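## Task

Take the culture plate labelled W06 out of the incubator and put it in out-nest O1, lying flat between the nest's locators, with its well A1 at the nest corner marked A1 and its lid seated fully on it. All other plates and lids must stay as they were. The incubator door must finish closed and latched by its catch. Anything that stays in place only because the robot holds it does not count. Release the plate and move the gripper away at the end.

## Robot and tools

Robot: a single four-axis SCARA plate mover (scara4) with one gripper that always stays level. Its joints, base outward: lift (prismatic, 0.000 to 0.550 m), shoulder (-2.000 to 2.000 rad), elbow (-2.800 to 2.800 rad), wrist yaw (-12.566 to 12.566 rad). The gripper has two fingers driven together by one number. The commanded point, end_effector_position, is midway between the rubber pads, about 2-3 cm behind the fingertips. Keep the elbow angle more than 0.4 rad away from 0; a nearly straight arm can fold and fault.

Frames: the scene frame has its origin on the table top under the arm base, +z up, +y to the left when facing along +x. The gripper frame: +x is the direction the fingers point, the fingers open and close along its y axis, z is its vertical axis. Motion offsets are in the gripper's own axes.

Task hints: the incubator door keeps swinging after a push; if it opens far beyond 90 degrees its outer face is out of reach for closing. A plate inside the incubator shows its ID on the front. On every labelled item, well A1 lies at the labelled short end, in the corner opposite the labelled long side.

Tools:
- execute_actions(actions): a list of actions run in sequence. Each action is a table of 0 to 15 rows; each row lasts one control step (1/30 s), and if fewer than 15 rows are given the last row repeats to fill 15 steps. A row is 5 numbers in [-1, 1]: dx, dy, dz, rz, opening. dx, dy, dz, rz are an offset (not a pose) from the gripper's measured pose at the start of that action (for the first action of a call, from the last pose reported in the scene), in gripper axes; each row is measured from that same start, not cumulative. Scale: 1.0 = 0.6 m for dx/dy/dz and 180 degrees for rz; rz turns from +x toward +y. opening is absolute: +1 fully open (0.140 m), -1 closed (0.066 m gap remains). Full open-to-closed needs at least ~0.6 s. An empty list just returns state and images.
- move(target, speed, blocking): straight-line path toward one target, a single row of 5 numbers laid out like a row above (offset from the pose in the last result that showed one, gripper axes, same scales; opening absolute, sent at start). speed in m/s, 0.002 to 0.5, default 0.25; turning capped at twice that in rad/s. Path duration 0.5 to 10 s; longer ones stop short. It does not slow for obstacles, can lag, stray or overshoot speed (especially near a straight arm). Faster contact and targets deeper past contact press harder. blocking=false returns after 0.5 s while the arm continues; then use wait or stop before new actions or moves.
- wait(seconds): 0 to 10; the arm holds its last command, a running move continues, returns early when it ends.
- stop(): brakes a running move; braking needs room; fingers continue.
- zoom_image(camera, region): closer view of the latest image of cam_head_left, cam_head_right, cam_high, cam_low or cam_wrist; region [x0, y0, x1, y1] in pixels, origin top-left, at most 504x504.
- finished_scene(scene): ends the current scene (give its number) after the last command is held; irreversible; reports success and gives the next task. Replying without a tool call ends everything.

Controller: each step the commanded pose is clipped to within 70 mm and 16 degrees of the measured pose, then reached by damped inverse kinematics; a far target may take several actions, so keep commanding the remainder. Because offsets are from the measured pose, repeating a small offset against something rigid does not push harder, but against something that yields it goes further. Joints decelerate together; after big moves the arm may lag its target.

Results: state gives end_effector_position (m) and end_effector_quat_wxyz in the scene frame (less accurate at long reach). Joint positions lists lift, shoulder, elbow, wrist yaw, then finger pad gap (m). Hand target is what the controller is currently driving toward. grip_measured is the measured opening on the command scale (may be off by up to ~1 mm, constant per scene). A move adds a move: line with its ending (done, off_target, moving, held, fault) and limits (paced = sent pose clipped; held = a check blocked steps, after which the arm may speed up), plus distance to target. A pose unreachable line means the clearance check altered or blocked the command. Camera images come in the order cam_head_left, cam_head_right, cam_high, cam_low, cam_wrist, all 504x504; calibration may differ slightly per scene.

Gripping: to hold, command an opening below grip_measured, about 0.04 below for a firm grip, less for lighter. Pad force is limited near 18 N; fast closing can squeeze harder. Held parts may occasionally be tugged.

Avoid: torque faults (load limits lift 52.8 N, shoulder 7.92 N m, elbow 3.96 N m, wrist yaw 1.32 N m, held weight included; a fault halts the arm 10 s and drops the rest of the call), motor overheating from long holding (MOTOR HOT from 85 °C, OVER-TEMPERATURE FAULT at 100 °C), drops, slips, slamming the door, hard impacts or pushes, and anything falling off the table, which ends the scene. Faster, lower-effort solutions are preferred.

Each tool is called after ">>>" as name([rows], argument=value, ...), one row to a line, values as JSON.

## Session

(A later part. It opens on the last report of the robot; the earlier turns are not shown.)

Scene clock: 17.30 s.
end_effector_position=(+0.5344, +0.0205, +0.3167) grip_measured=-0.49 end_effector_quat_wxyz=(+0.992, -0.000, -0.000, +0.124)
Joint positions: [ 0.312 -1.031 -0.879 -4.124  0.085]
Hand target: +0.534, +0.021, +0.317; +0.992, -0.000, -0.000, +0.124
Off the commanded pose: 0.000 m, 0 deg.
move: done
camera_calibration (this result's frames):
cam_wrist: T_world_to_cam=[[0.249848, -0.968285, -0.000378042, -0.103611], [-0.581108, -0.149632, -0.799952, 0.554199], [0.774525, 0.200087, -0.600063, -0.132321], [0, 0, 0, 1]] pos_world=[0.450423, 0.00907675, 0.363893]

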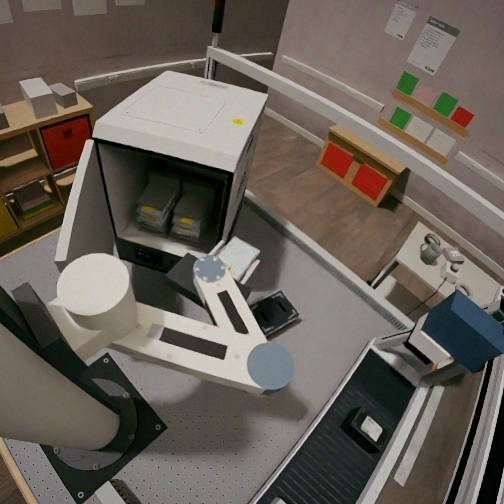

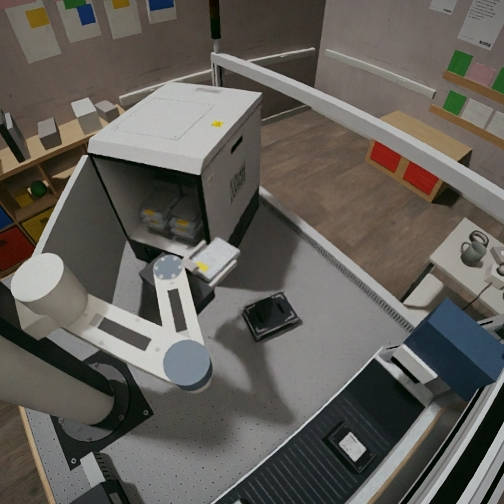

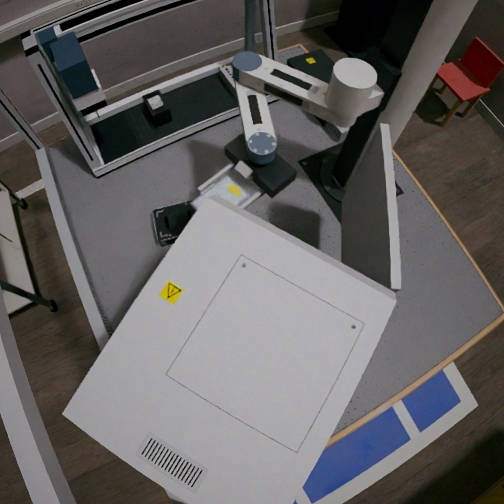

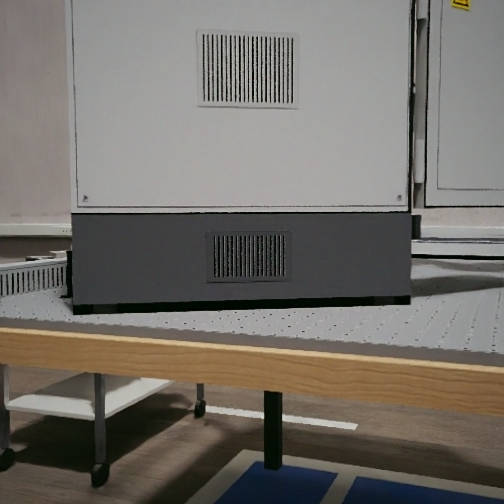

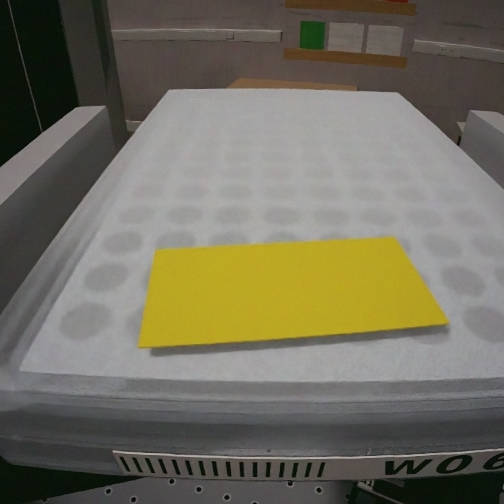

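>>> move(target=[0.126, -0.253, -0.39, -0.151, -0.54], speed=0.15)

>>> zoom_image(camera="cam_head_right", region=[190, 250, 330, 370])

>>> zoom_image(camera="cam_head_left", region=[190, 250, 330, 370])

>>> zoom_image(camera="cam_high", region=[120, 150, 260, 270])

Scene clock: 19.67 s.
end_effector_position=(+0.6451, -0.1082, +0.0826) grip_measured=-0.49 end_effector_quat_wxyz=(+0.994, -0.000, -0.000, -0.113)
Joint positions: [ 0.078 -0.993 -1.43  -4.086  0.085]
Hand target: +0.645, -0.108, +0.083; +0.994, -0.000, -0.000, -0.113
Off the commanded pose: 0.000 m, 0 deg.
move: done
camera_calibration (this result's frames):
cam_wrist: T_world_to_cam=[[-0.220698, -0.975342, -0.000378042, 0.0468254], [-0.5852, 0.132728, -0.799952, 0.445168], [0.780277, -0.176327, -0.600063, -0.377163], [0, 0, 0, 1]] pos_world=[0.565139, -0.0799195, 0.129809]

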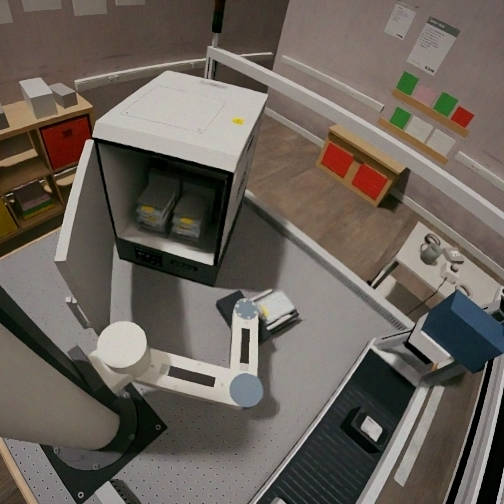

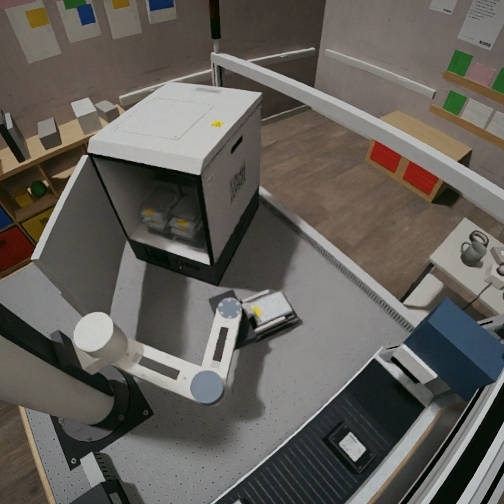

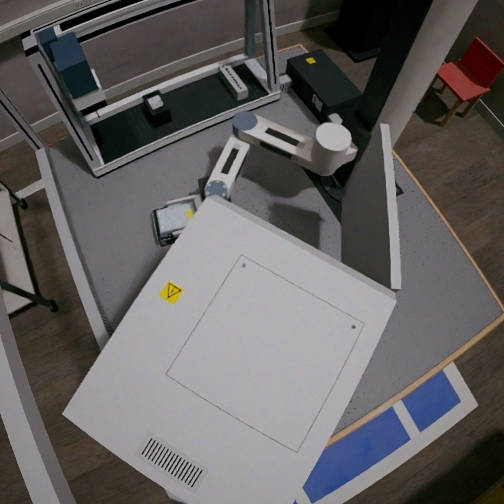

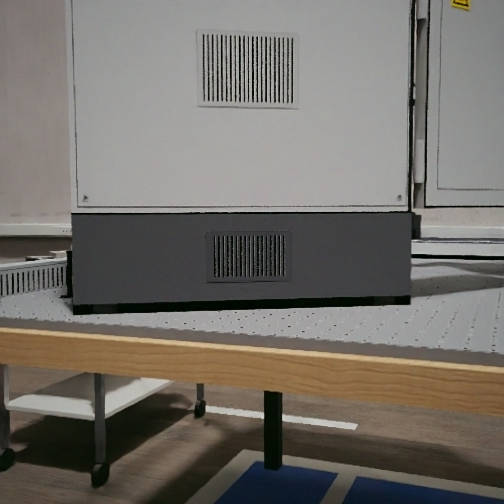

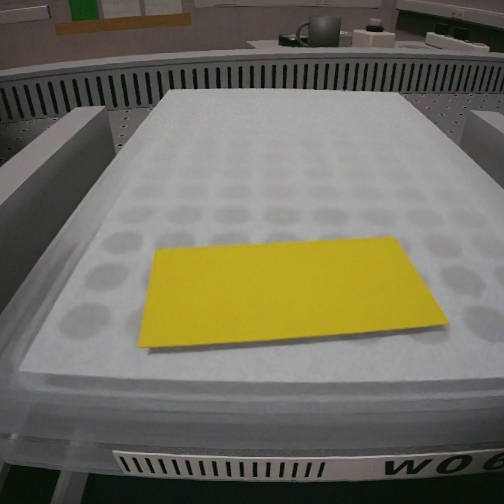

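Region (190, 250, 330, 370) of cam_head_right's 504x504 image, scaled by 3.600, with more detail than that image has; it fills the top 432 rows of this view, and the rest is white.

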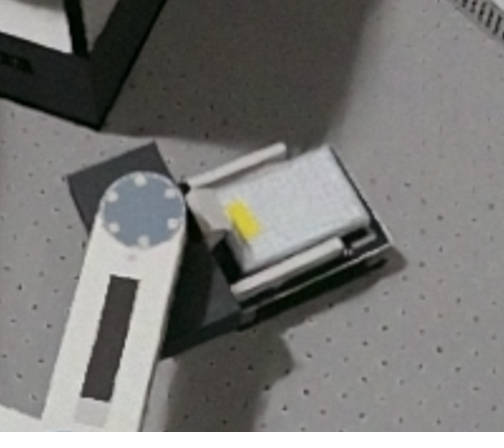

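Region (190, 250, 330, 370) of cam_head_left's 504x504 image, scaled by 3.600, with more detail than that image has; it fills the top 432 rows of this view, and the rest is white.

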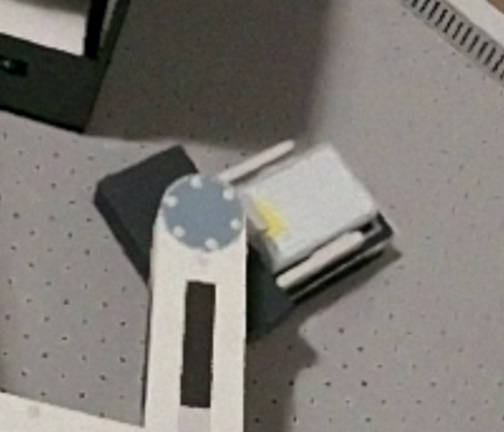

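Region (120, 150, 260, 270) of cam_high's 504x504 image, scaled by 3.600, with more detail than that image has; it fills the top 432 rows of this view, and the rest is white.

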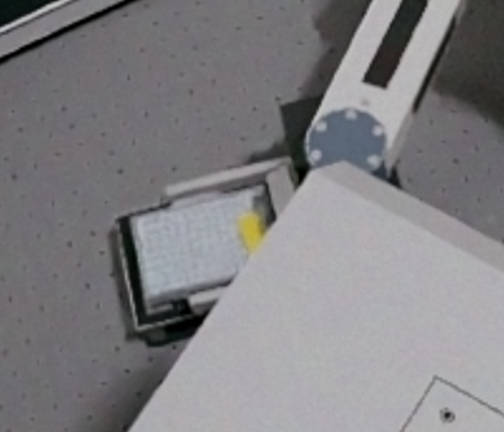

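>>> zoom_image(camera="cam_wrist", region=[0, 400, 504, 504])

Region (0, 400, 504, 504) of cam_wrist's 504x504 image, scaled by 1.000; it fills the top 104 rows of this view, and the rest is white.

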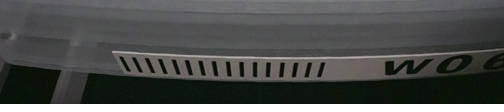

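>>> move(target=[-0.125, 0, 0.28, 0, -0.54], speed=0.2)

>>> zoom_image(camera="cam_wrist", region=[100, 440, 420, 504])

Scene clock: 21.20 s.
end_effector_position=(+0.5720, -0.0913, +0.2507) grip_measured=-0.49 end_effector_quat_wxyz=(+0.994, -0.000, -0.000, -0.113)
Joint positions: [ 0.246 -1.133 -1.07  -4.307  0.085]
Hand target: +0.572, -0.091, +0.251; +0.994, -0.000, -0.000, -0.113
Off the commanded pose: 0.000 m, 0 deg.
move: done
camera_calibration (this result's frames):
cam_wrist: T_world_to_cam=[[-0.220163, -0.975463, -0.000378042, 0.0469474], [-0.585273, 0.132407, -0.799952, 0.534585], [0.780374, -0.175899, -0.600063, -0.216325], [0, 0, 0, 1]] pos_world=[0.492029, -0.0630384, 0.297851]

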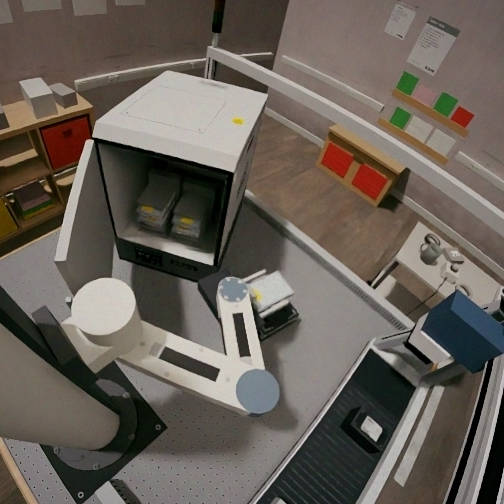

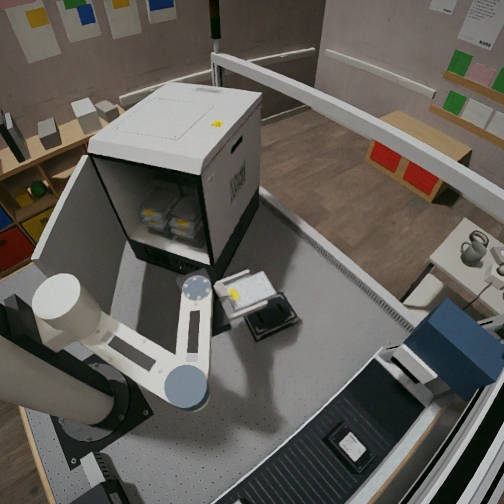

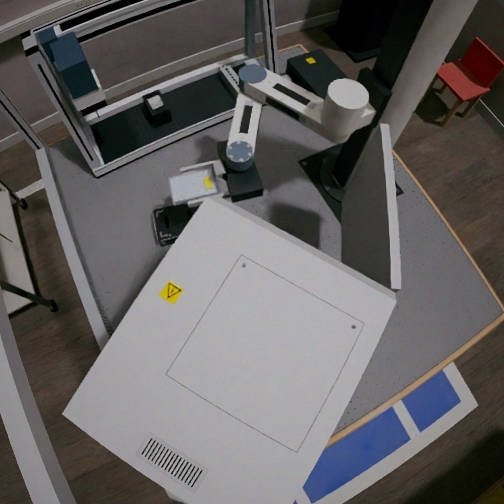

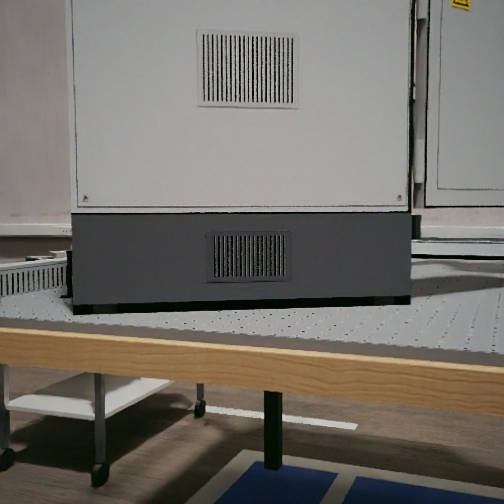

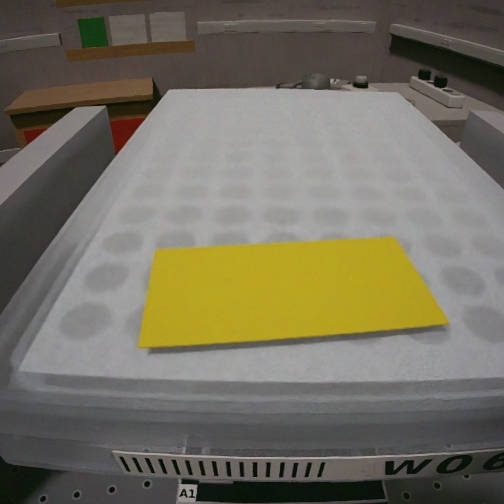

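Region (100, 440, 420, 504) of cam_wrist's 504x504 image, scaled by 1.575, with more detail than that image has; it fills the top 101 rows of this view, and the rest is white.

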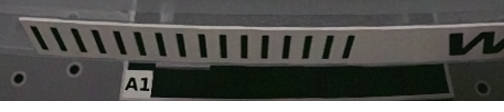

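>>> move(target=[0.02, -0.0125, 0, 0, -0.54], speed=0.1)

>>> zoom_image(camera="cam_wrist", region=[100, 440, 420, 504])

Scene clock: 22.07 s.
end_effector_position=(+0.5820, -0.1013, +0.2507) grip_measured=-0.49 end_effector_quat_wxyz=(+0.994, -0.000, -0.000, -0.113)
Joint positions: [ 0.246 -1.139 -1.125 -4.245  0.085]
Hand target: +0.582, -0.101, +0.251; +0.994, -0.000, -0.000, -0.113
Off the commanded pose: 0.000 m, 0 deg.
move: done
camera_calibration (this result's frames):
cam_wrist: T_world_to_cam=[[-0.22037, -0.975416, -0.000378042, 0.0395408], [-0.585245, 0.132531, -0.799952, 0.541778], [0.780337, -0.176065, -0.600063, -0.225911], [0, 0, 0, 1]] pos_world=[0.502073, -0.0730087, 0.297851]

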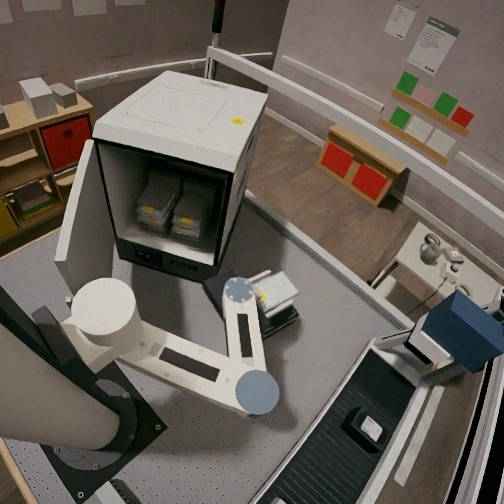

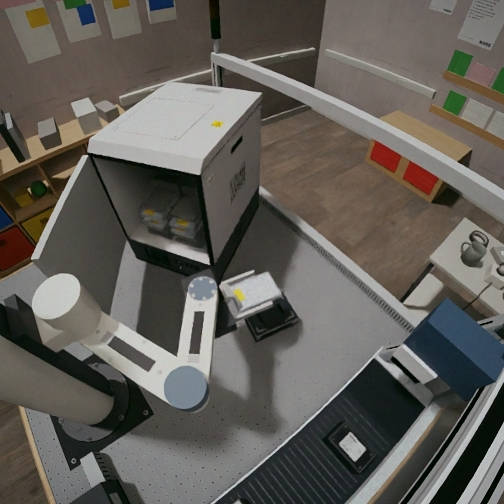

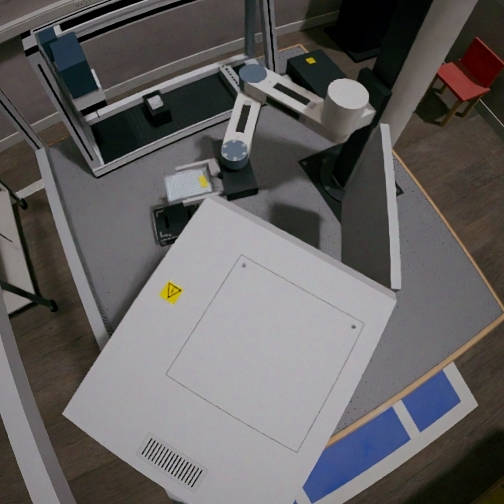

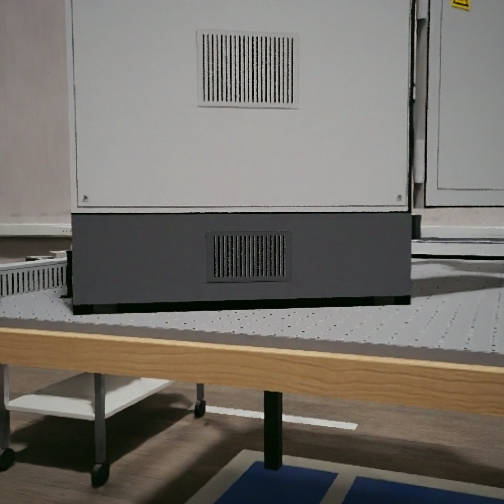

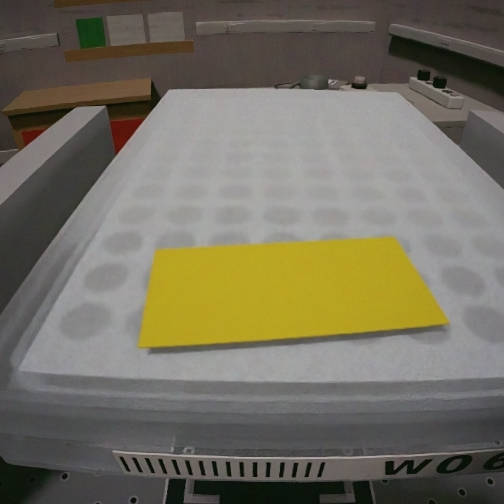

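Region (100, 440, 420, 504) of cam_wrist's 504x504 image, scaled by 1.575, with more detail than that image has; it fills the top 101 rows of this view, and the rest is white.

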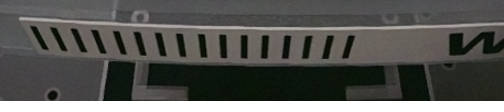

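>>> move(target=[0.2167, 0, 0, 0, -0.54], speed=0.15)

>>> zoom_image(camera="cam_wrist", region=[100, 440, 420, 504])

Scene clock: 23.47 s.
end_effector_position=(+0.7087, -0.1304, +0.2507) grip_measured=-0.49 end_effector_quat_wxyz=(+0.994, -0.000, -0.000, -0.113)
Joint positions: [ 0.246 -0.85  -1.808 -3.851  0.085]
Hand target: +0.709, -0.130, +0.251; +0.994, -0.000, -0.000, -0.113
Off the commanded pose: 0.000 m, 0 deg.
move: done
camera_calibration (this result's frames):
cam_wrist: T_world_to_cam=[[-0.220654, -0.975352, -0.000378042, 0.0392857], [-0.585206, 0.132701, -0.799952, 0.619799], [0.780286, -0.176291, -0.600063, -0.329922], [0, 0, 0, 1]] pos_world=[0.628813, -0.102093, 0.297851]

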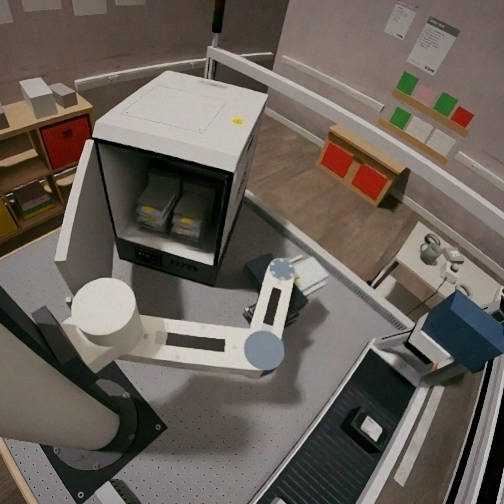

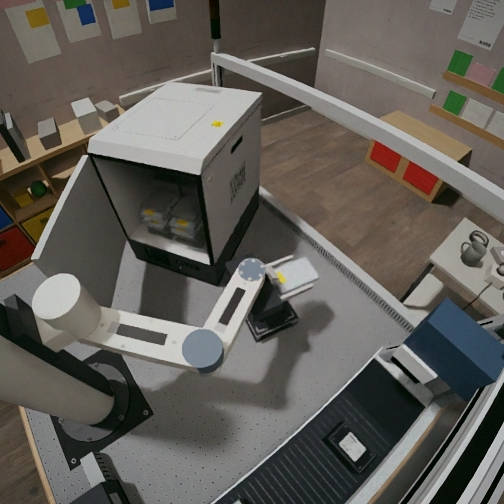

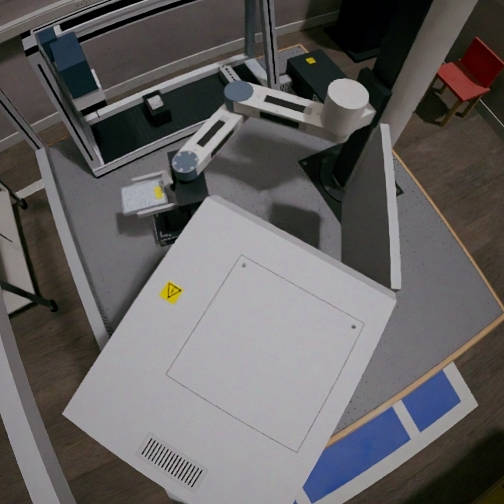

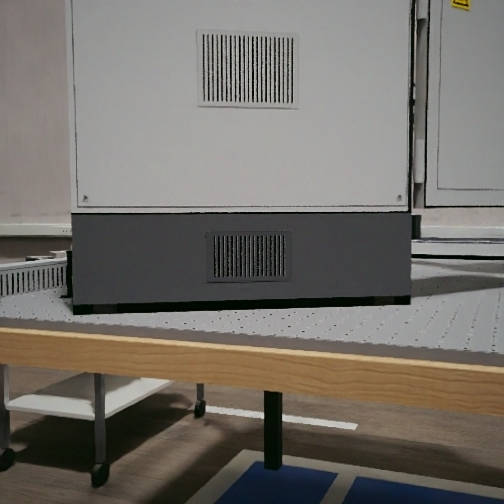

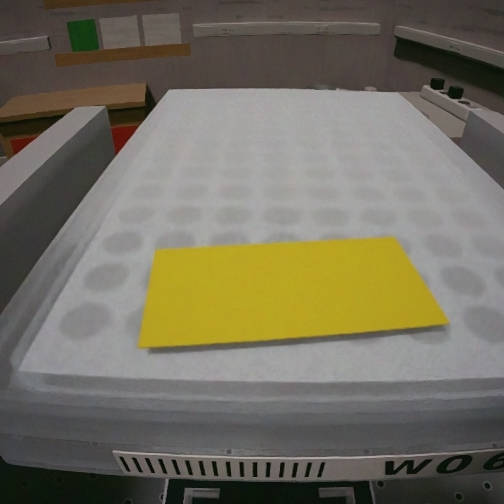

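Region (100, 440, 420, 504) of cam_wrist's 504x504 image, scaled by 1.575, with more detail than that image has; it fills the top 101 rows of this view, and the rest is white.

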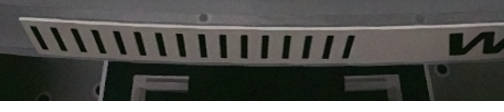

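>>> move(target=[-0.1193, 0, -0.29, 0, -0.54], speed=0.15)

>>> move(target=[0, 0, -0.035, 0, -0.54], speed=0.015)

>>> zoom_image(camera="cam_head_right", region=[190, 250, 330, 370])

Scene clock: 25.33 s.
end_effector_position=(+0.6390, -0.1142, +0.0766) grip_measured=-0.49 end_effector_quat_wxyz=(+0.994, -0.000, -0.000, -0.113)
Joint positions: [ 0.072 -1.024 -1.407 -4.077  0.085]
Hand target: +0.639, -0.114, +0.077; +0.994, -0.000, -0.000, -0.113
Off the commanded pose: 0.000 m, 0 deg.
move: done
camera_calibration (this result's frames):
cam_wrist: T_world_to_cam=[[-0.220124, -0.975472, -0.000378042, 0.0392416], [-0.585278, 0.132383, -0.799952, 0.437586], [0.780381, -0.175867, -0.600063, -0.37712], [0, 0, 0, 1]] pos_world=[0.559045, -0.0859732, 0.123767]

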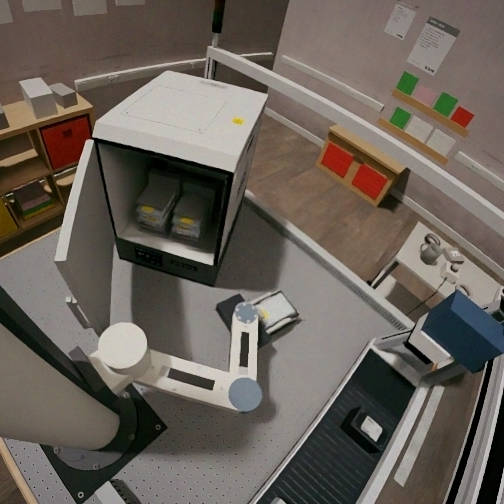

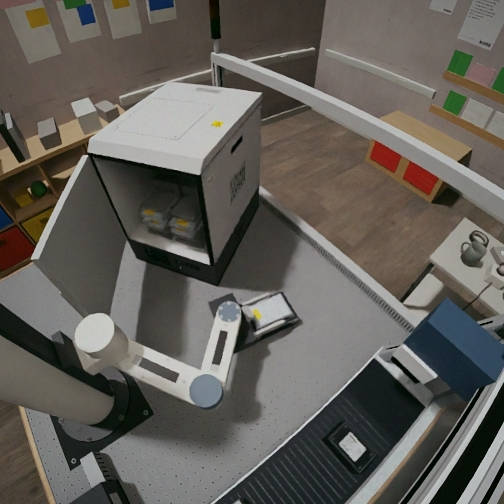

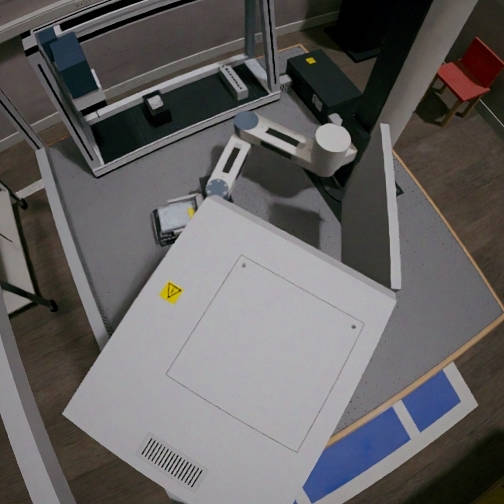

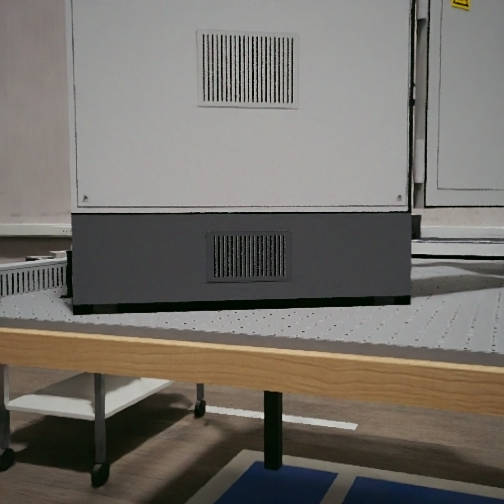

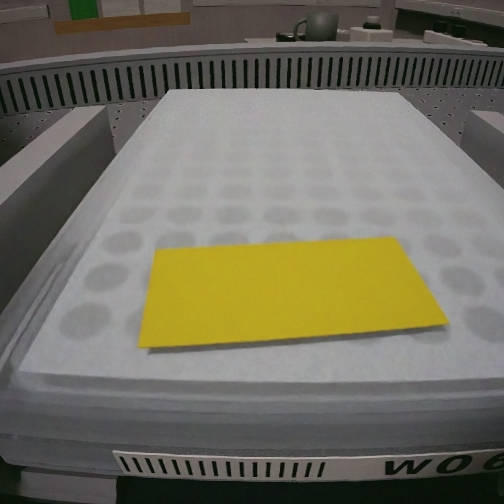

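Scene clock: 36.33 s.
end_effector_position=(+0.6389, -0.1131, +0.0649) grip_measured=-0.49 end_effector_quat_wxyz=(+0.994, -0.000, -0.000, -0.111)
Joint positions: [ 0.06  -1.023 -1.406 -4.076  0.085]
Hand target: +0.639, -0.113, +0.064; +0.994, -0.000, -0.000, -0.111
Off the commanded pose: 0.009 m, 0 deg.
TORQUE FAULT: the external load on joint 1 (lift) reached its load limit, and the arm stopped for 10 seconds. That time counts as 20 of the actions that you can send in this scene. The arm's remaining commands of this call were not run. The arm holds where it stopped, with its grip as last carried out, and accepts commands again: back off and push less far. The arm stops again, at the same cost, whenever a joint's load reaches its limit.
move: fault
camera_calibration (this result's frames):
cam_wrist: T_world_to_cam=[[-0.216579, -0.976265, -0.000378042, 0.0380014], [-0.585755, 0.130256, -0.799952, 0.42811], [0.781015, -0.173032, -0.600063, -0.383995], [0, 0, 0, 1]] pos_world=[0.558904, -0.0851079, 0.112061]

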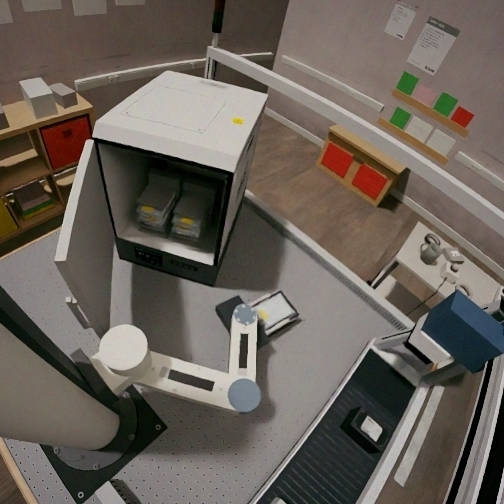

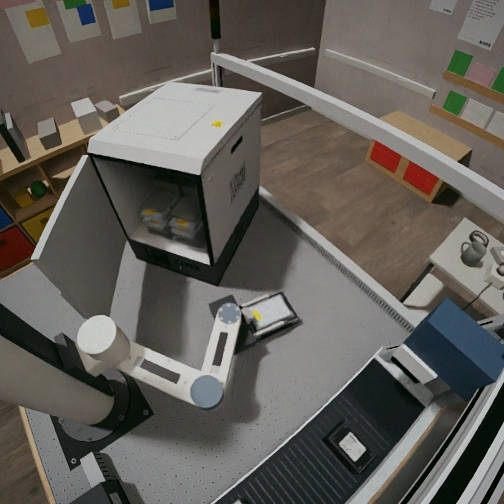

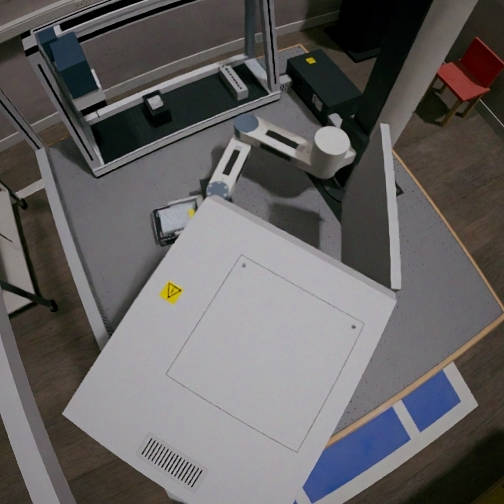

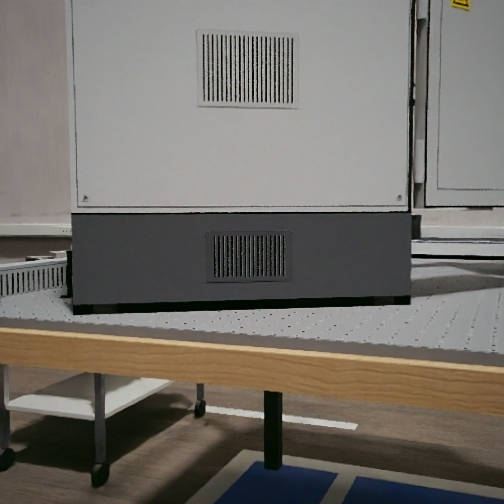

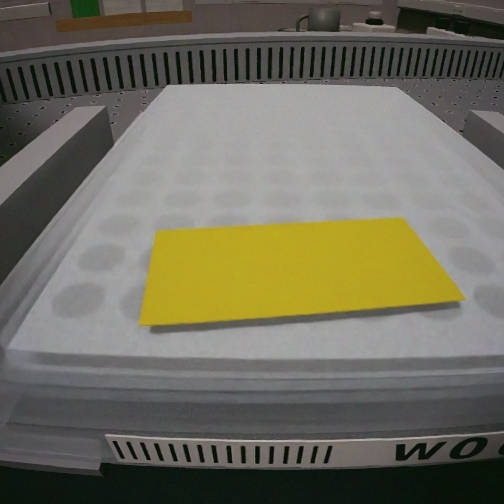

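Region (190, 250, 330, 370) of cam_head_right's 504x504 image, scaled by 3.600, with more detail than that image has; it fills the top 432 rows of this view, and the rest is white.

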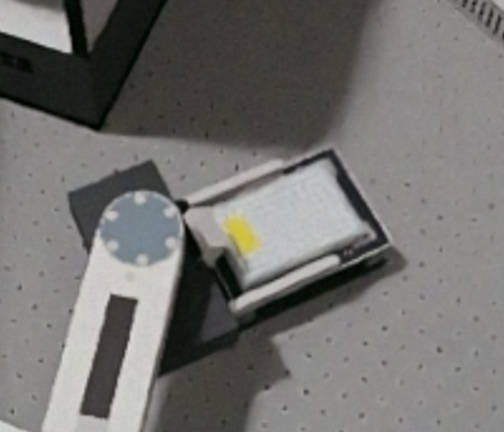

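>>> move(target=[0, 0, 0.008, 0, -0.54], speed=0.02)

>>> move(target=[0.005, -0.0015, 0, 0, -0.54], speed=0.02)

>>> move(target=[0, 0, -0.006, 0, -0.54], speed=0.01)

Scene clock: 37.23 s.
end_effector_position=(+0.6389, -0.1130, +0.0696) grip_measured=-0.49 end_effector_quat_wxyz=(+0.994, -0.000, -0.000, -0.111)
Joint positions: [ 0.065 -1.023 -1.406 -4.076  0.085]
Hand target: +0.639, -0.113, +0.070; +0.994, -0.000, -0.000, -0.111
Off the commanded pose: 0.000 m, 0 deg.
move: done
camera_calibration (this result's frames):
cam_wrist: T_world_to_cam=[[-0.216398, -0.976305, -0.000378042, 0.0379423], [-0.585779, 0.130148, -0.799952, 0.431923], [0.781047, -0.172887, -0.600063, -0.381138], [0, 0, 0, 1]] pos_world=[0.558909, -0.0850643, 0.116826]

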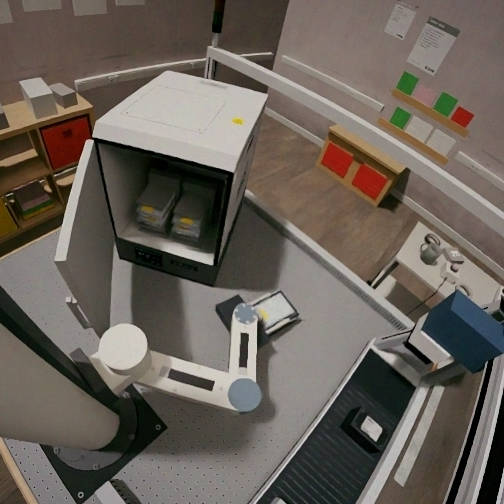

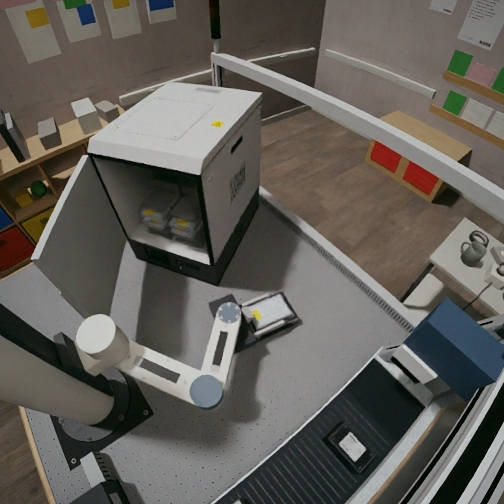

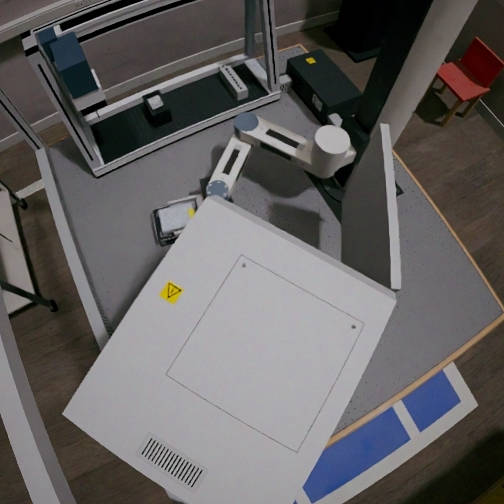

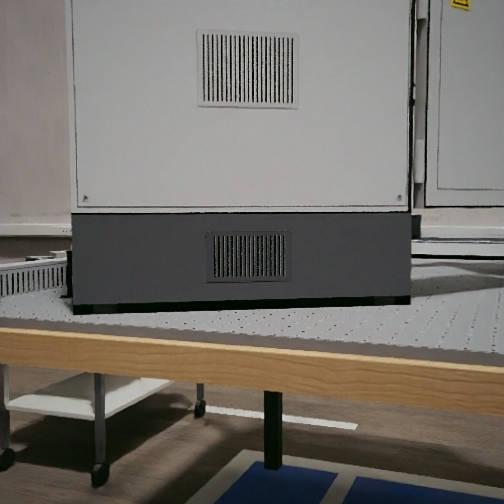

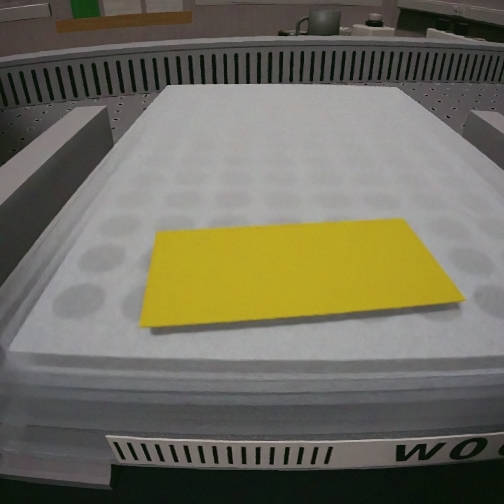

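Scene clock: 37.93 s.
end_effector_position=(+0.6416, -0.1147, +0.0696) grip_measured=-0.49 end_effector_quat_wxyz=(+0.994, -0.000, -0.000, -0.111)
Joint positions: [ 0.065 -1.02  -1.421 -4.065  0.085]
Hand target: +0.642, -0.115, +0.070; +0.994, -0.000, -0.000, -0.111
Off the commanded pose: 0.000 m, 0 deg.
move: done
camera_calibration (this result's frames):
cam_wrist: T_world_to_cam=[[-0.21687, -0.9762, -0.000378042, 0.0372071], [-0.585716, 0.130431, -0.799952, 0.433704], [0.780963, -0.173264, -0.600063, -0.383511], [0, 0, 0, 1]] pos_world=[0.561605, -0.0866959, 0.116826]

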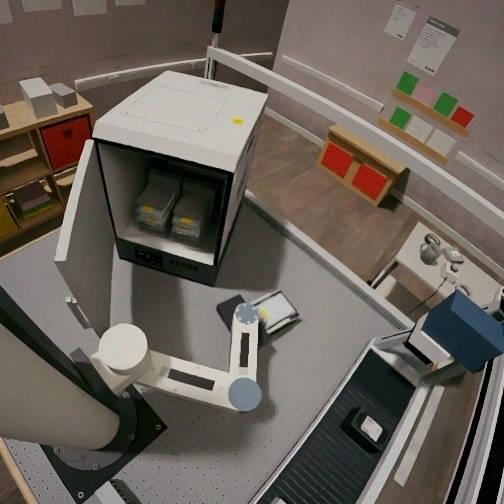

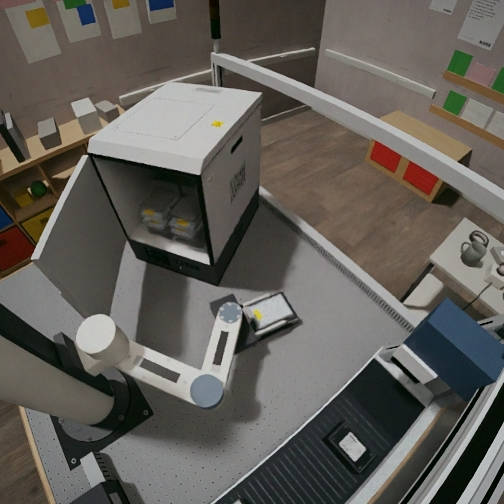

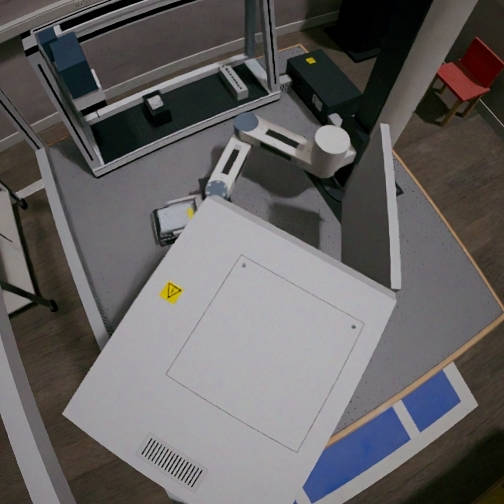

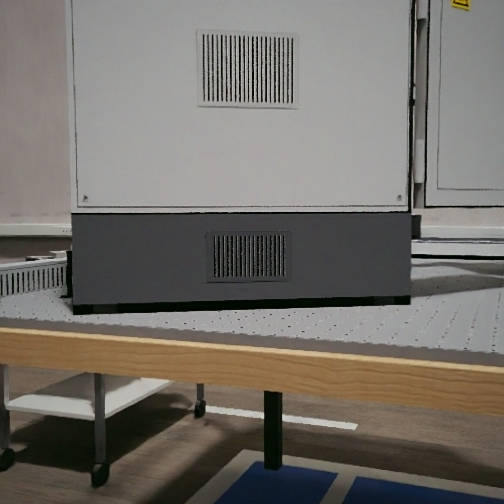

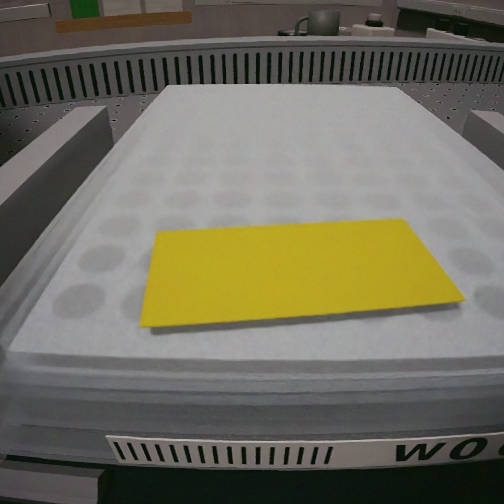

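Scene clock: 38.63 s.
end_effector_position=(+0.6417, -0.1139, +0.0661) grip_measured=-0.49 end_effector_quat_wxyz=(+0.994, -0.000, -0.000, -0.109)
Joint positions: [ 0.061 -1.019 -1.421 -4.063  0.085]
Hand target: +0.642, -0.115, +0.066; +0.994, -0.000, -0.000, -0.111
Off the commanded pose: 0.001 m, 0 deg.
move: done
camera_calibration (this result's frames):
cam_wrist: T_world_to_cam=[[-0.213525, -0.976938, -0.000378042, 0.0357029], [-0.58616, 0.128424, -0.799952, 0.430829], [0.781552, -0.170588, -0.600063, -0.38562], [0, 0, 0, 1]] pos_world=[0.561541, -0.0862316, 0.11326]

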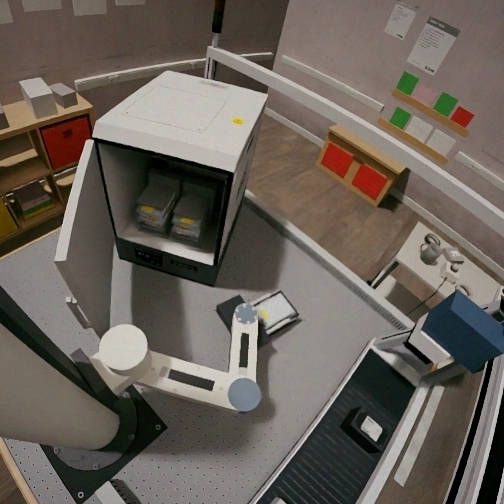

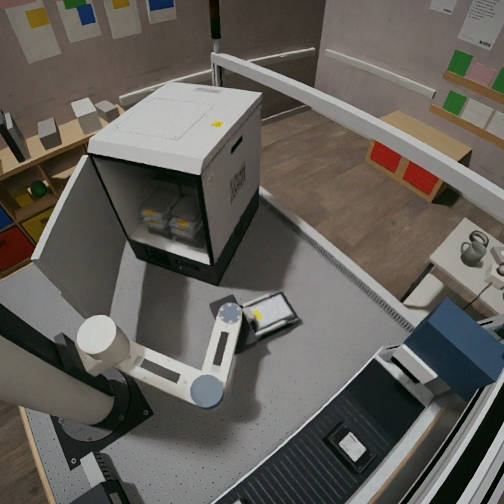

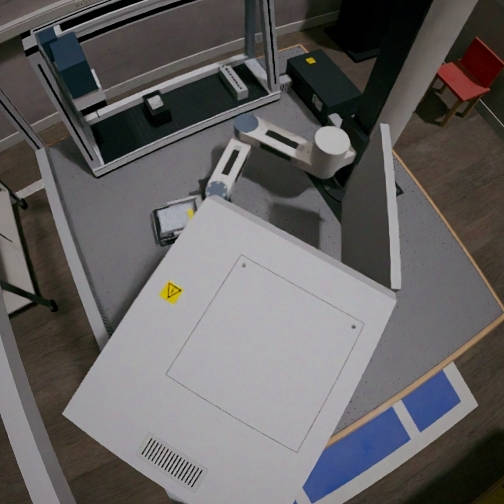

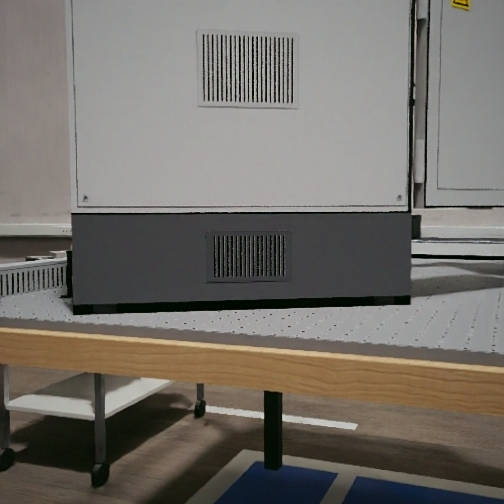

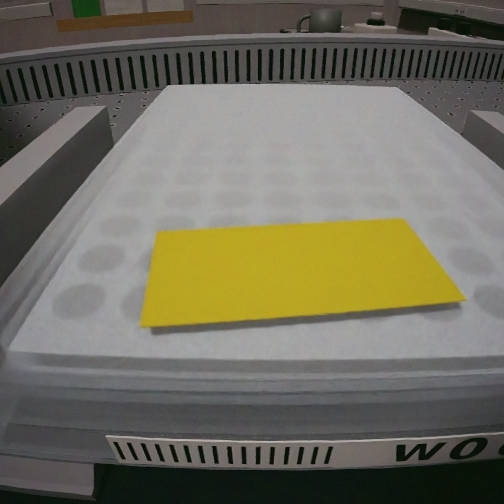

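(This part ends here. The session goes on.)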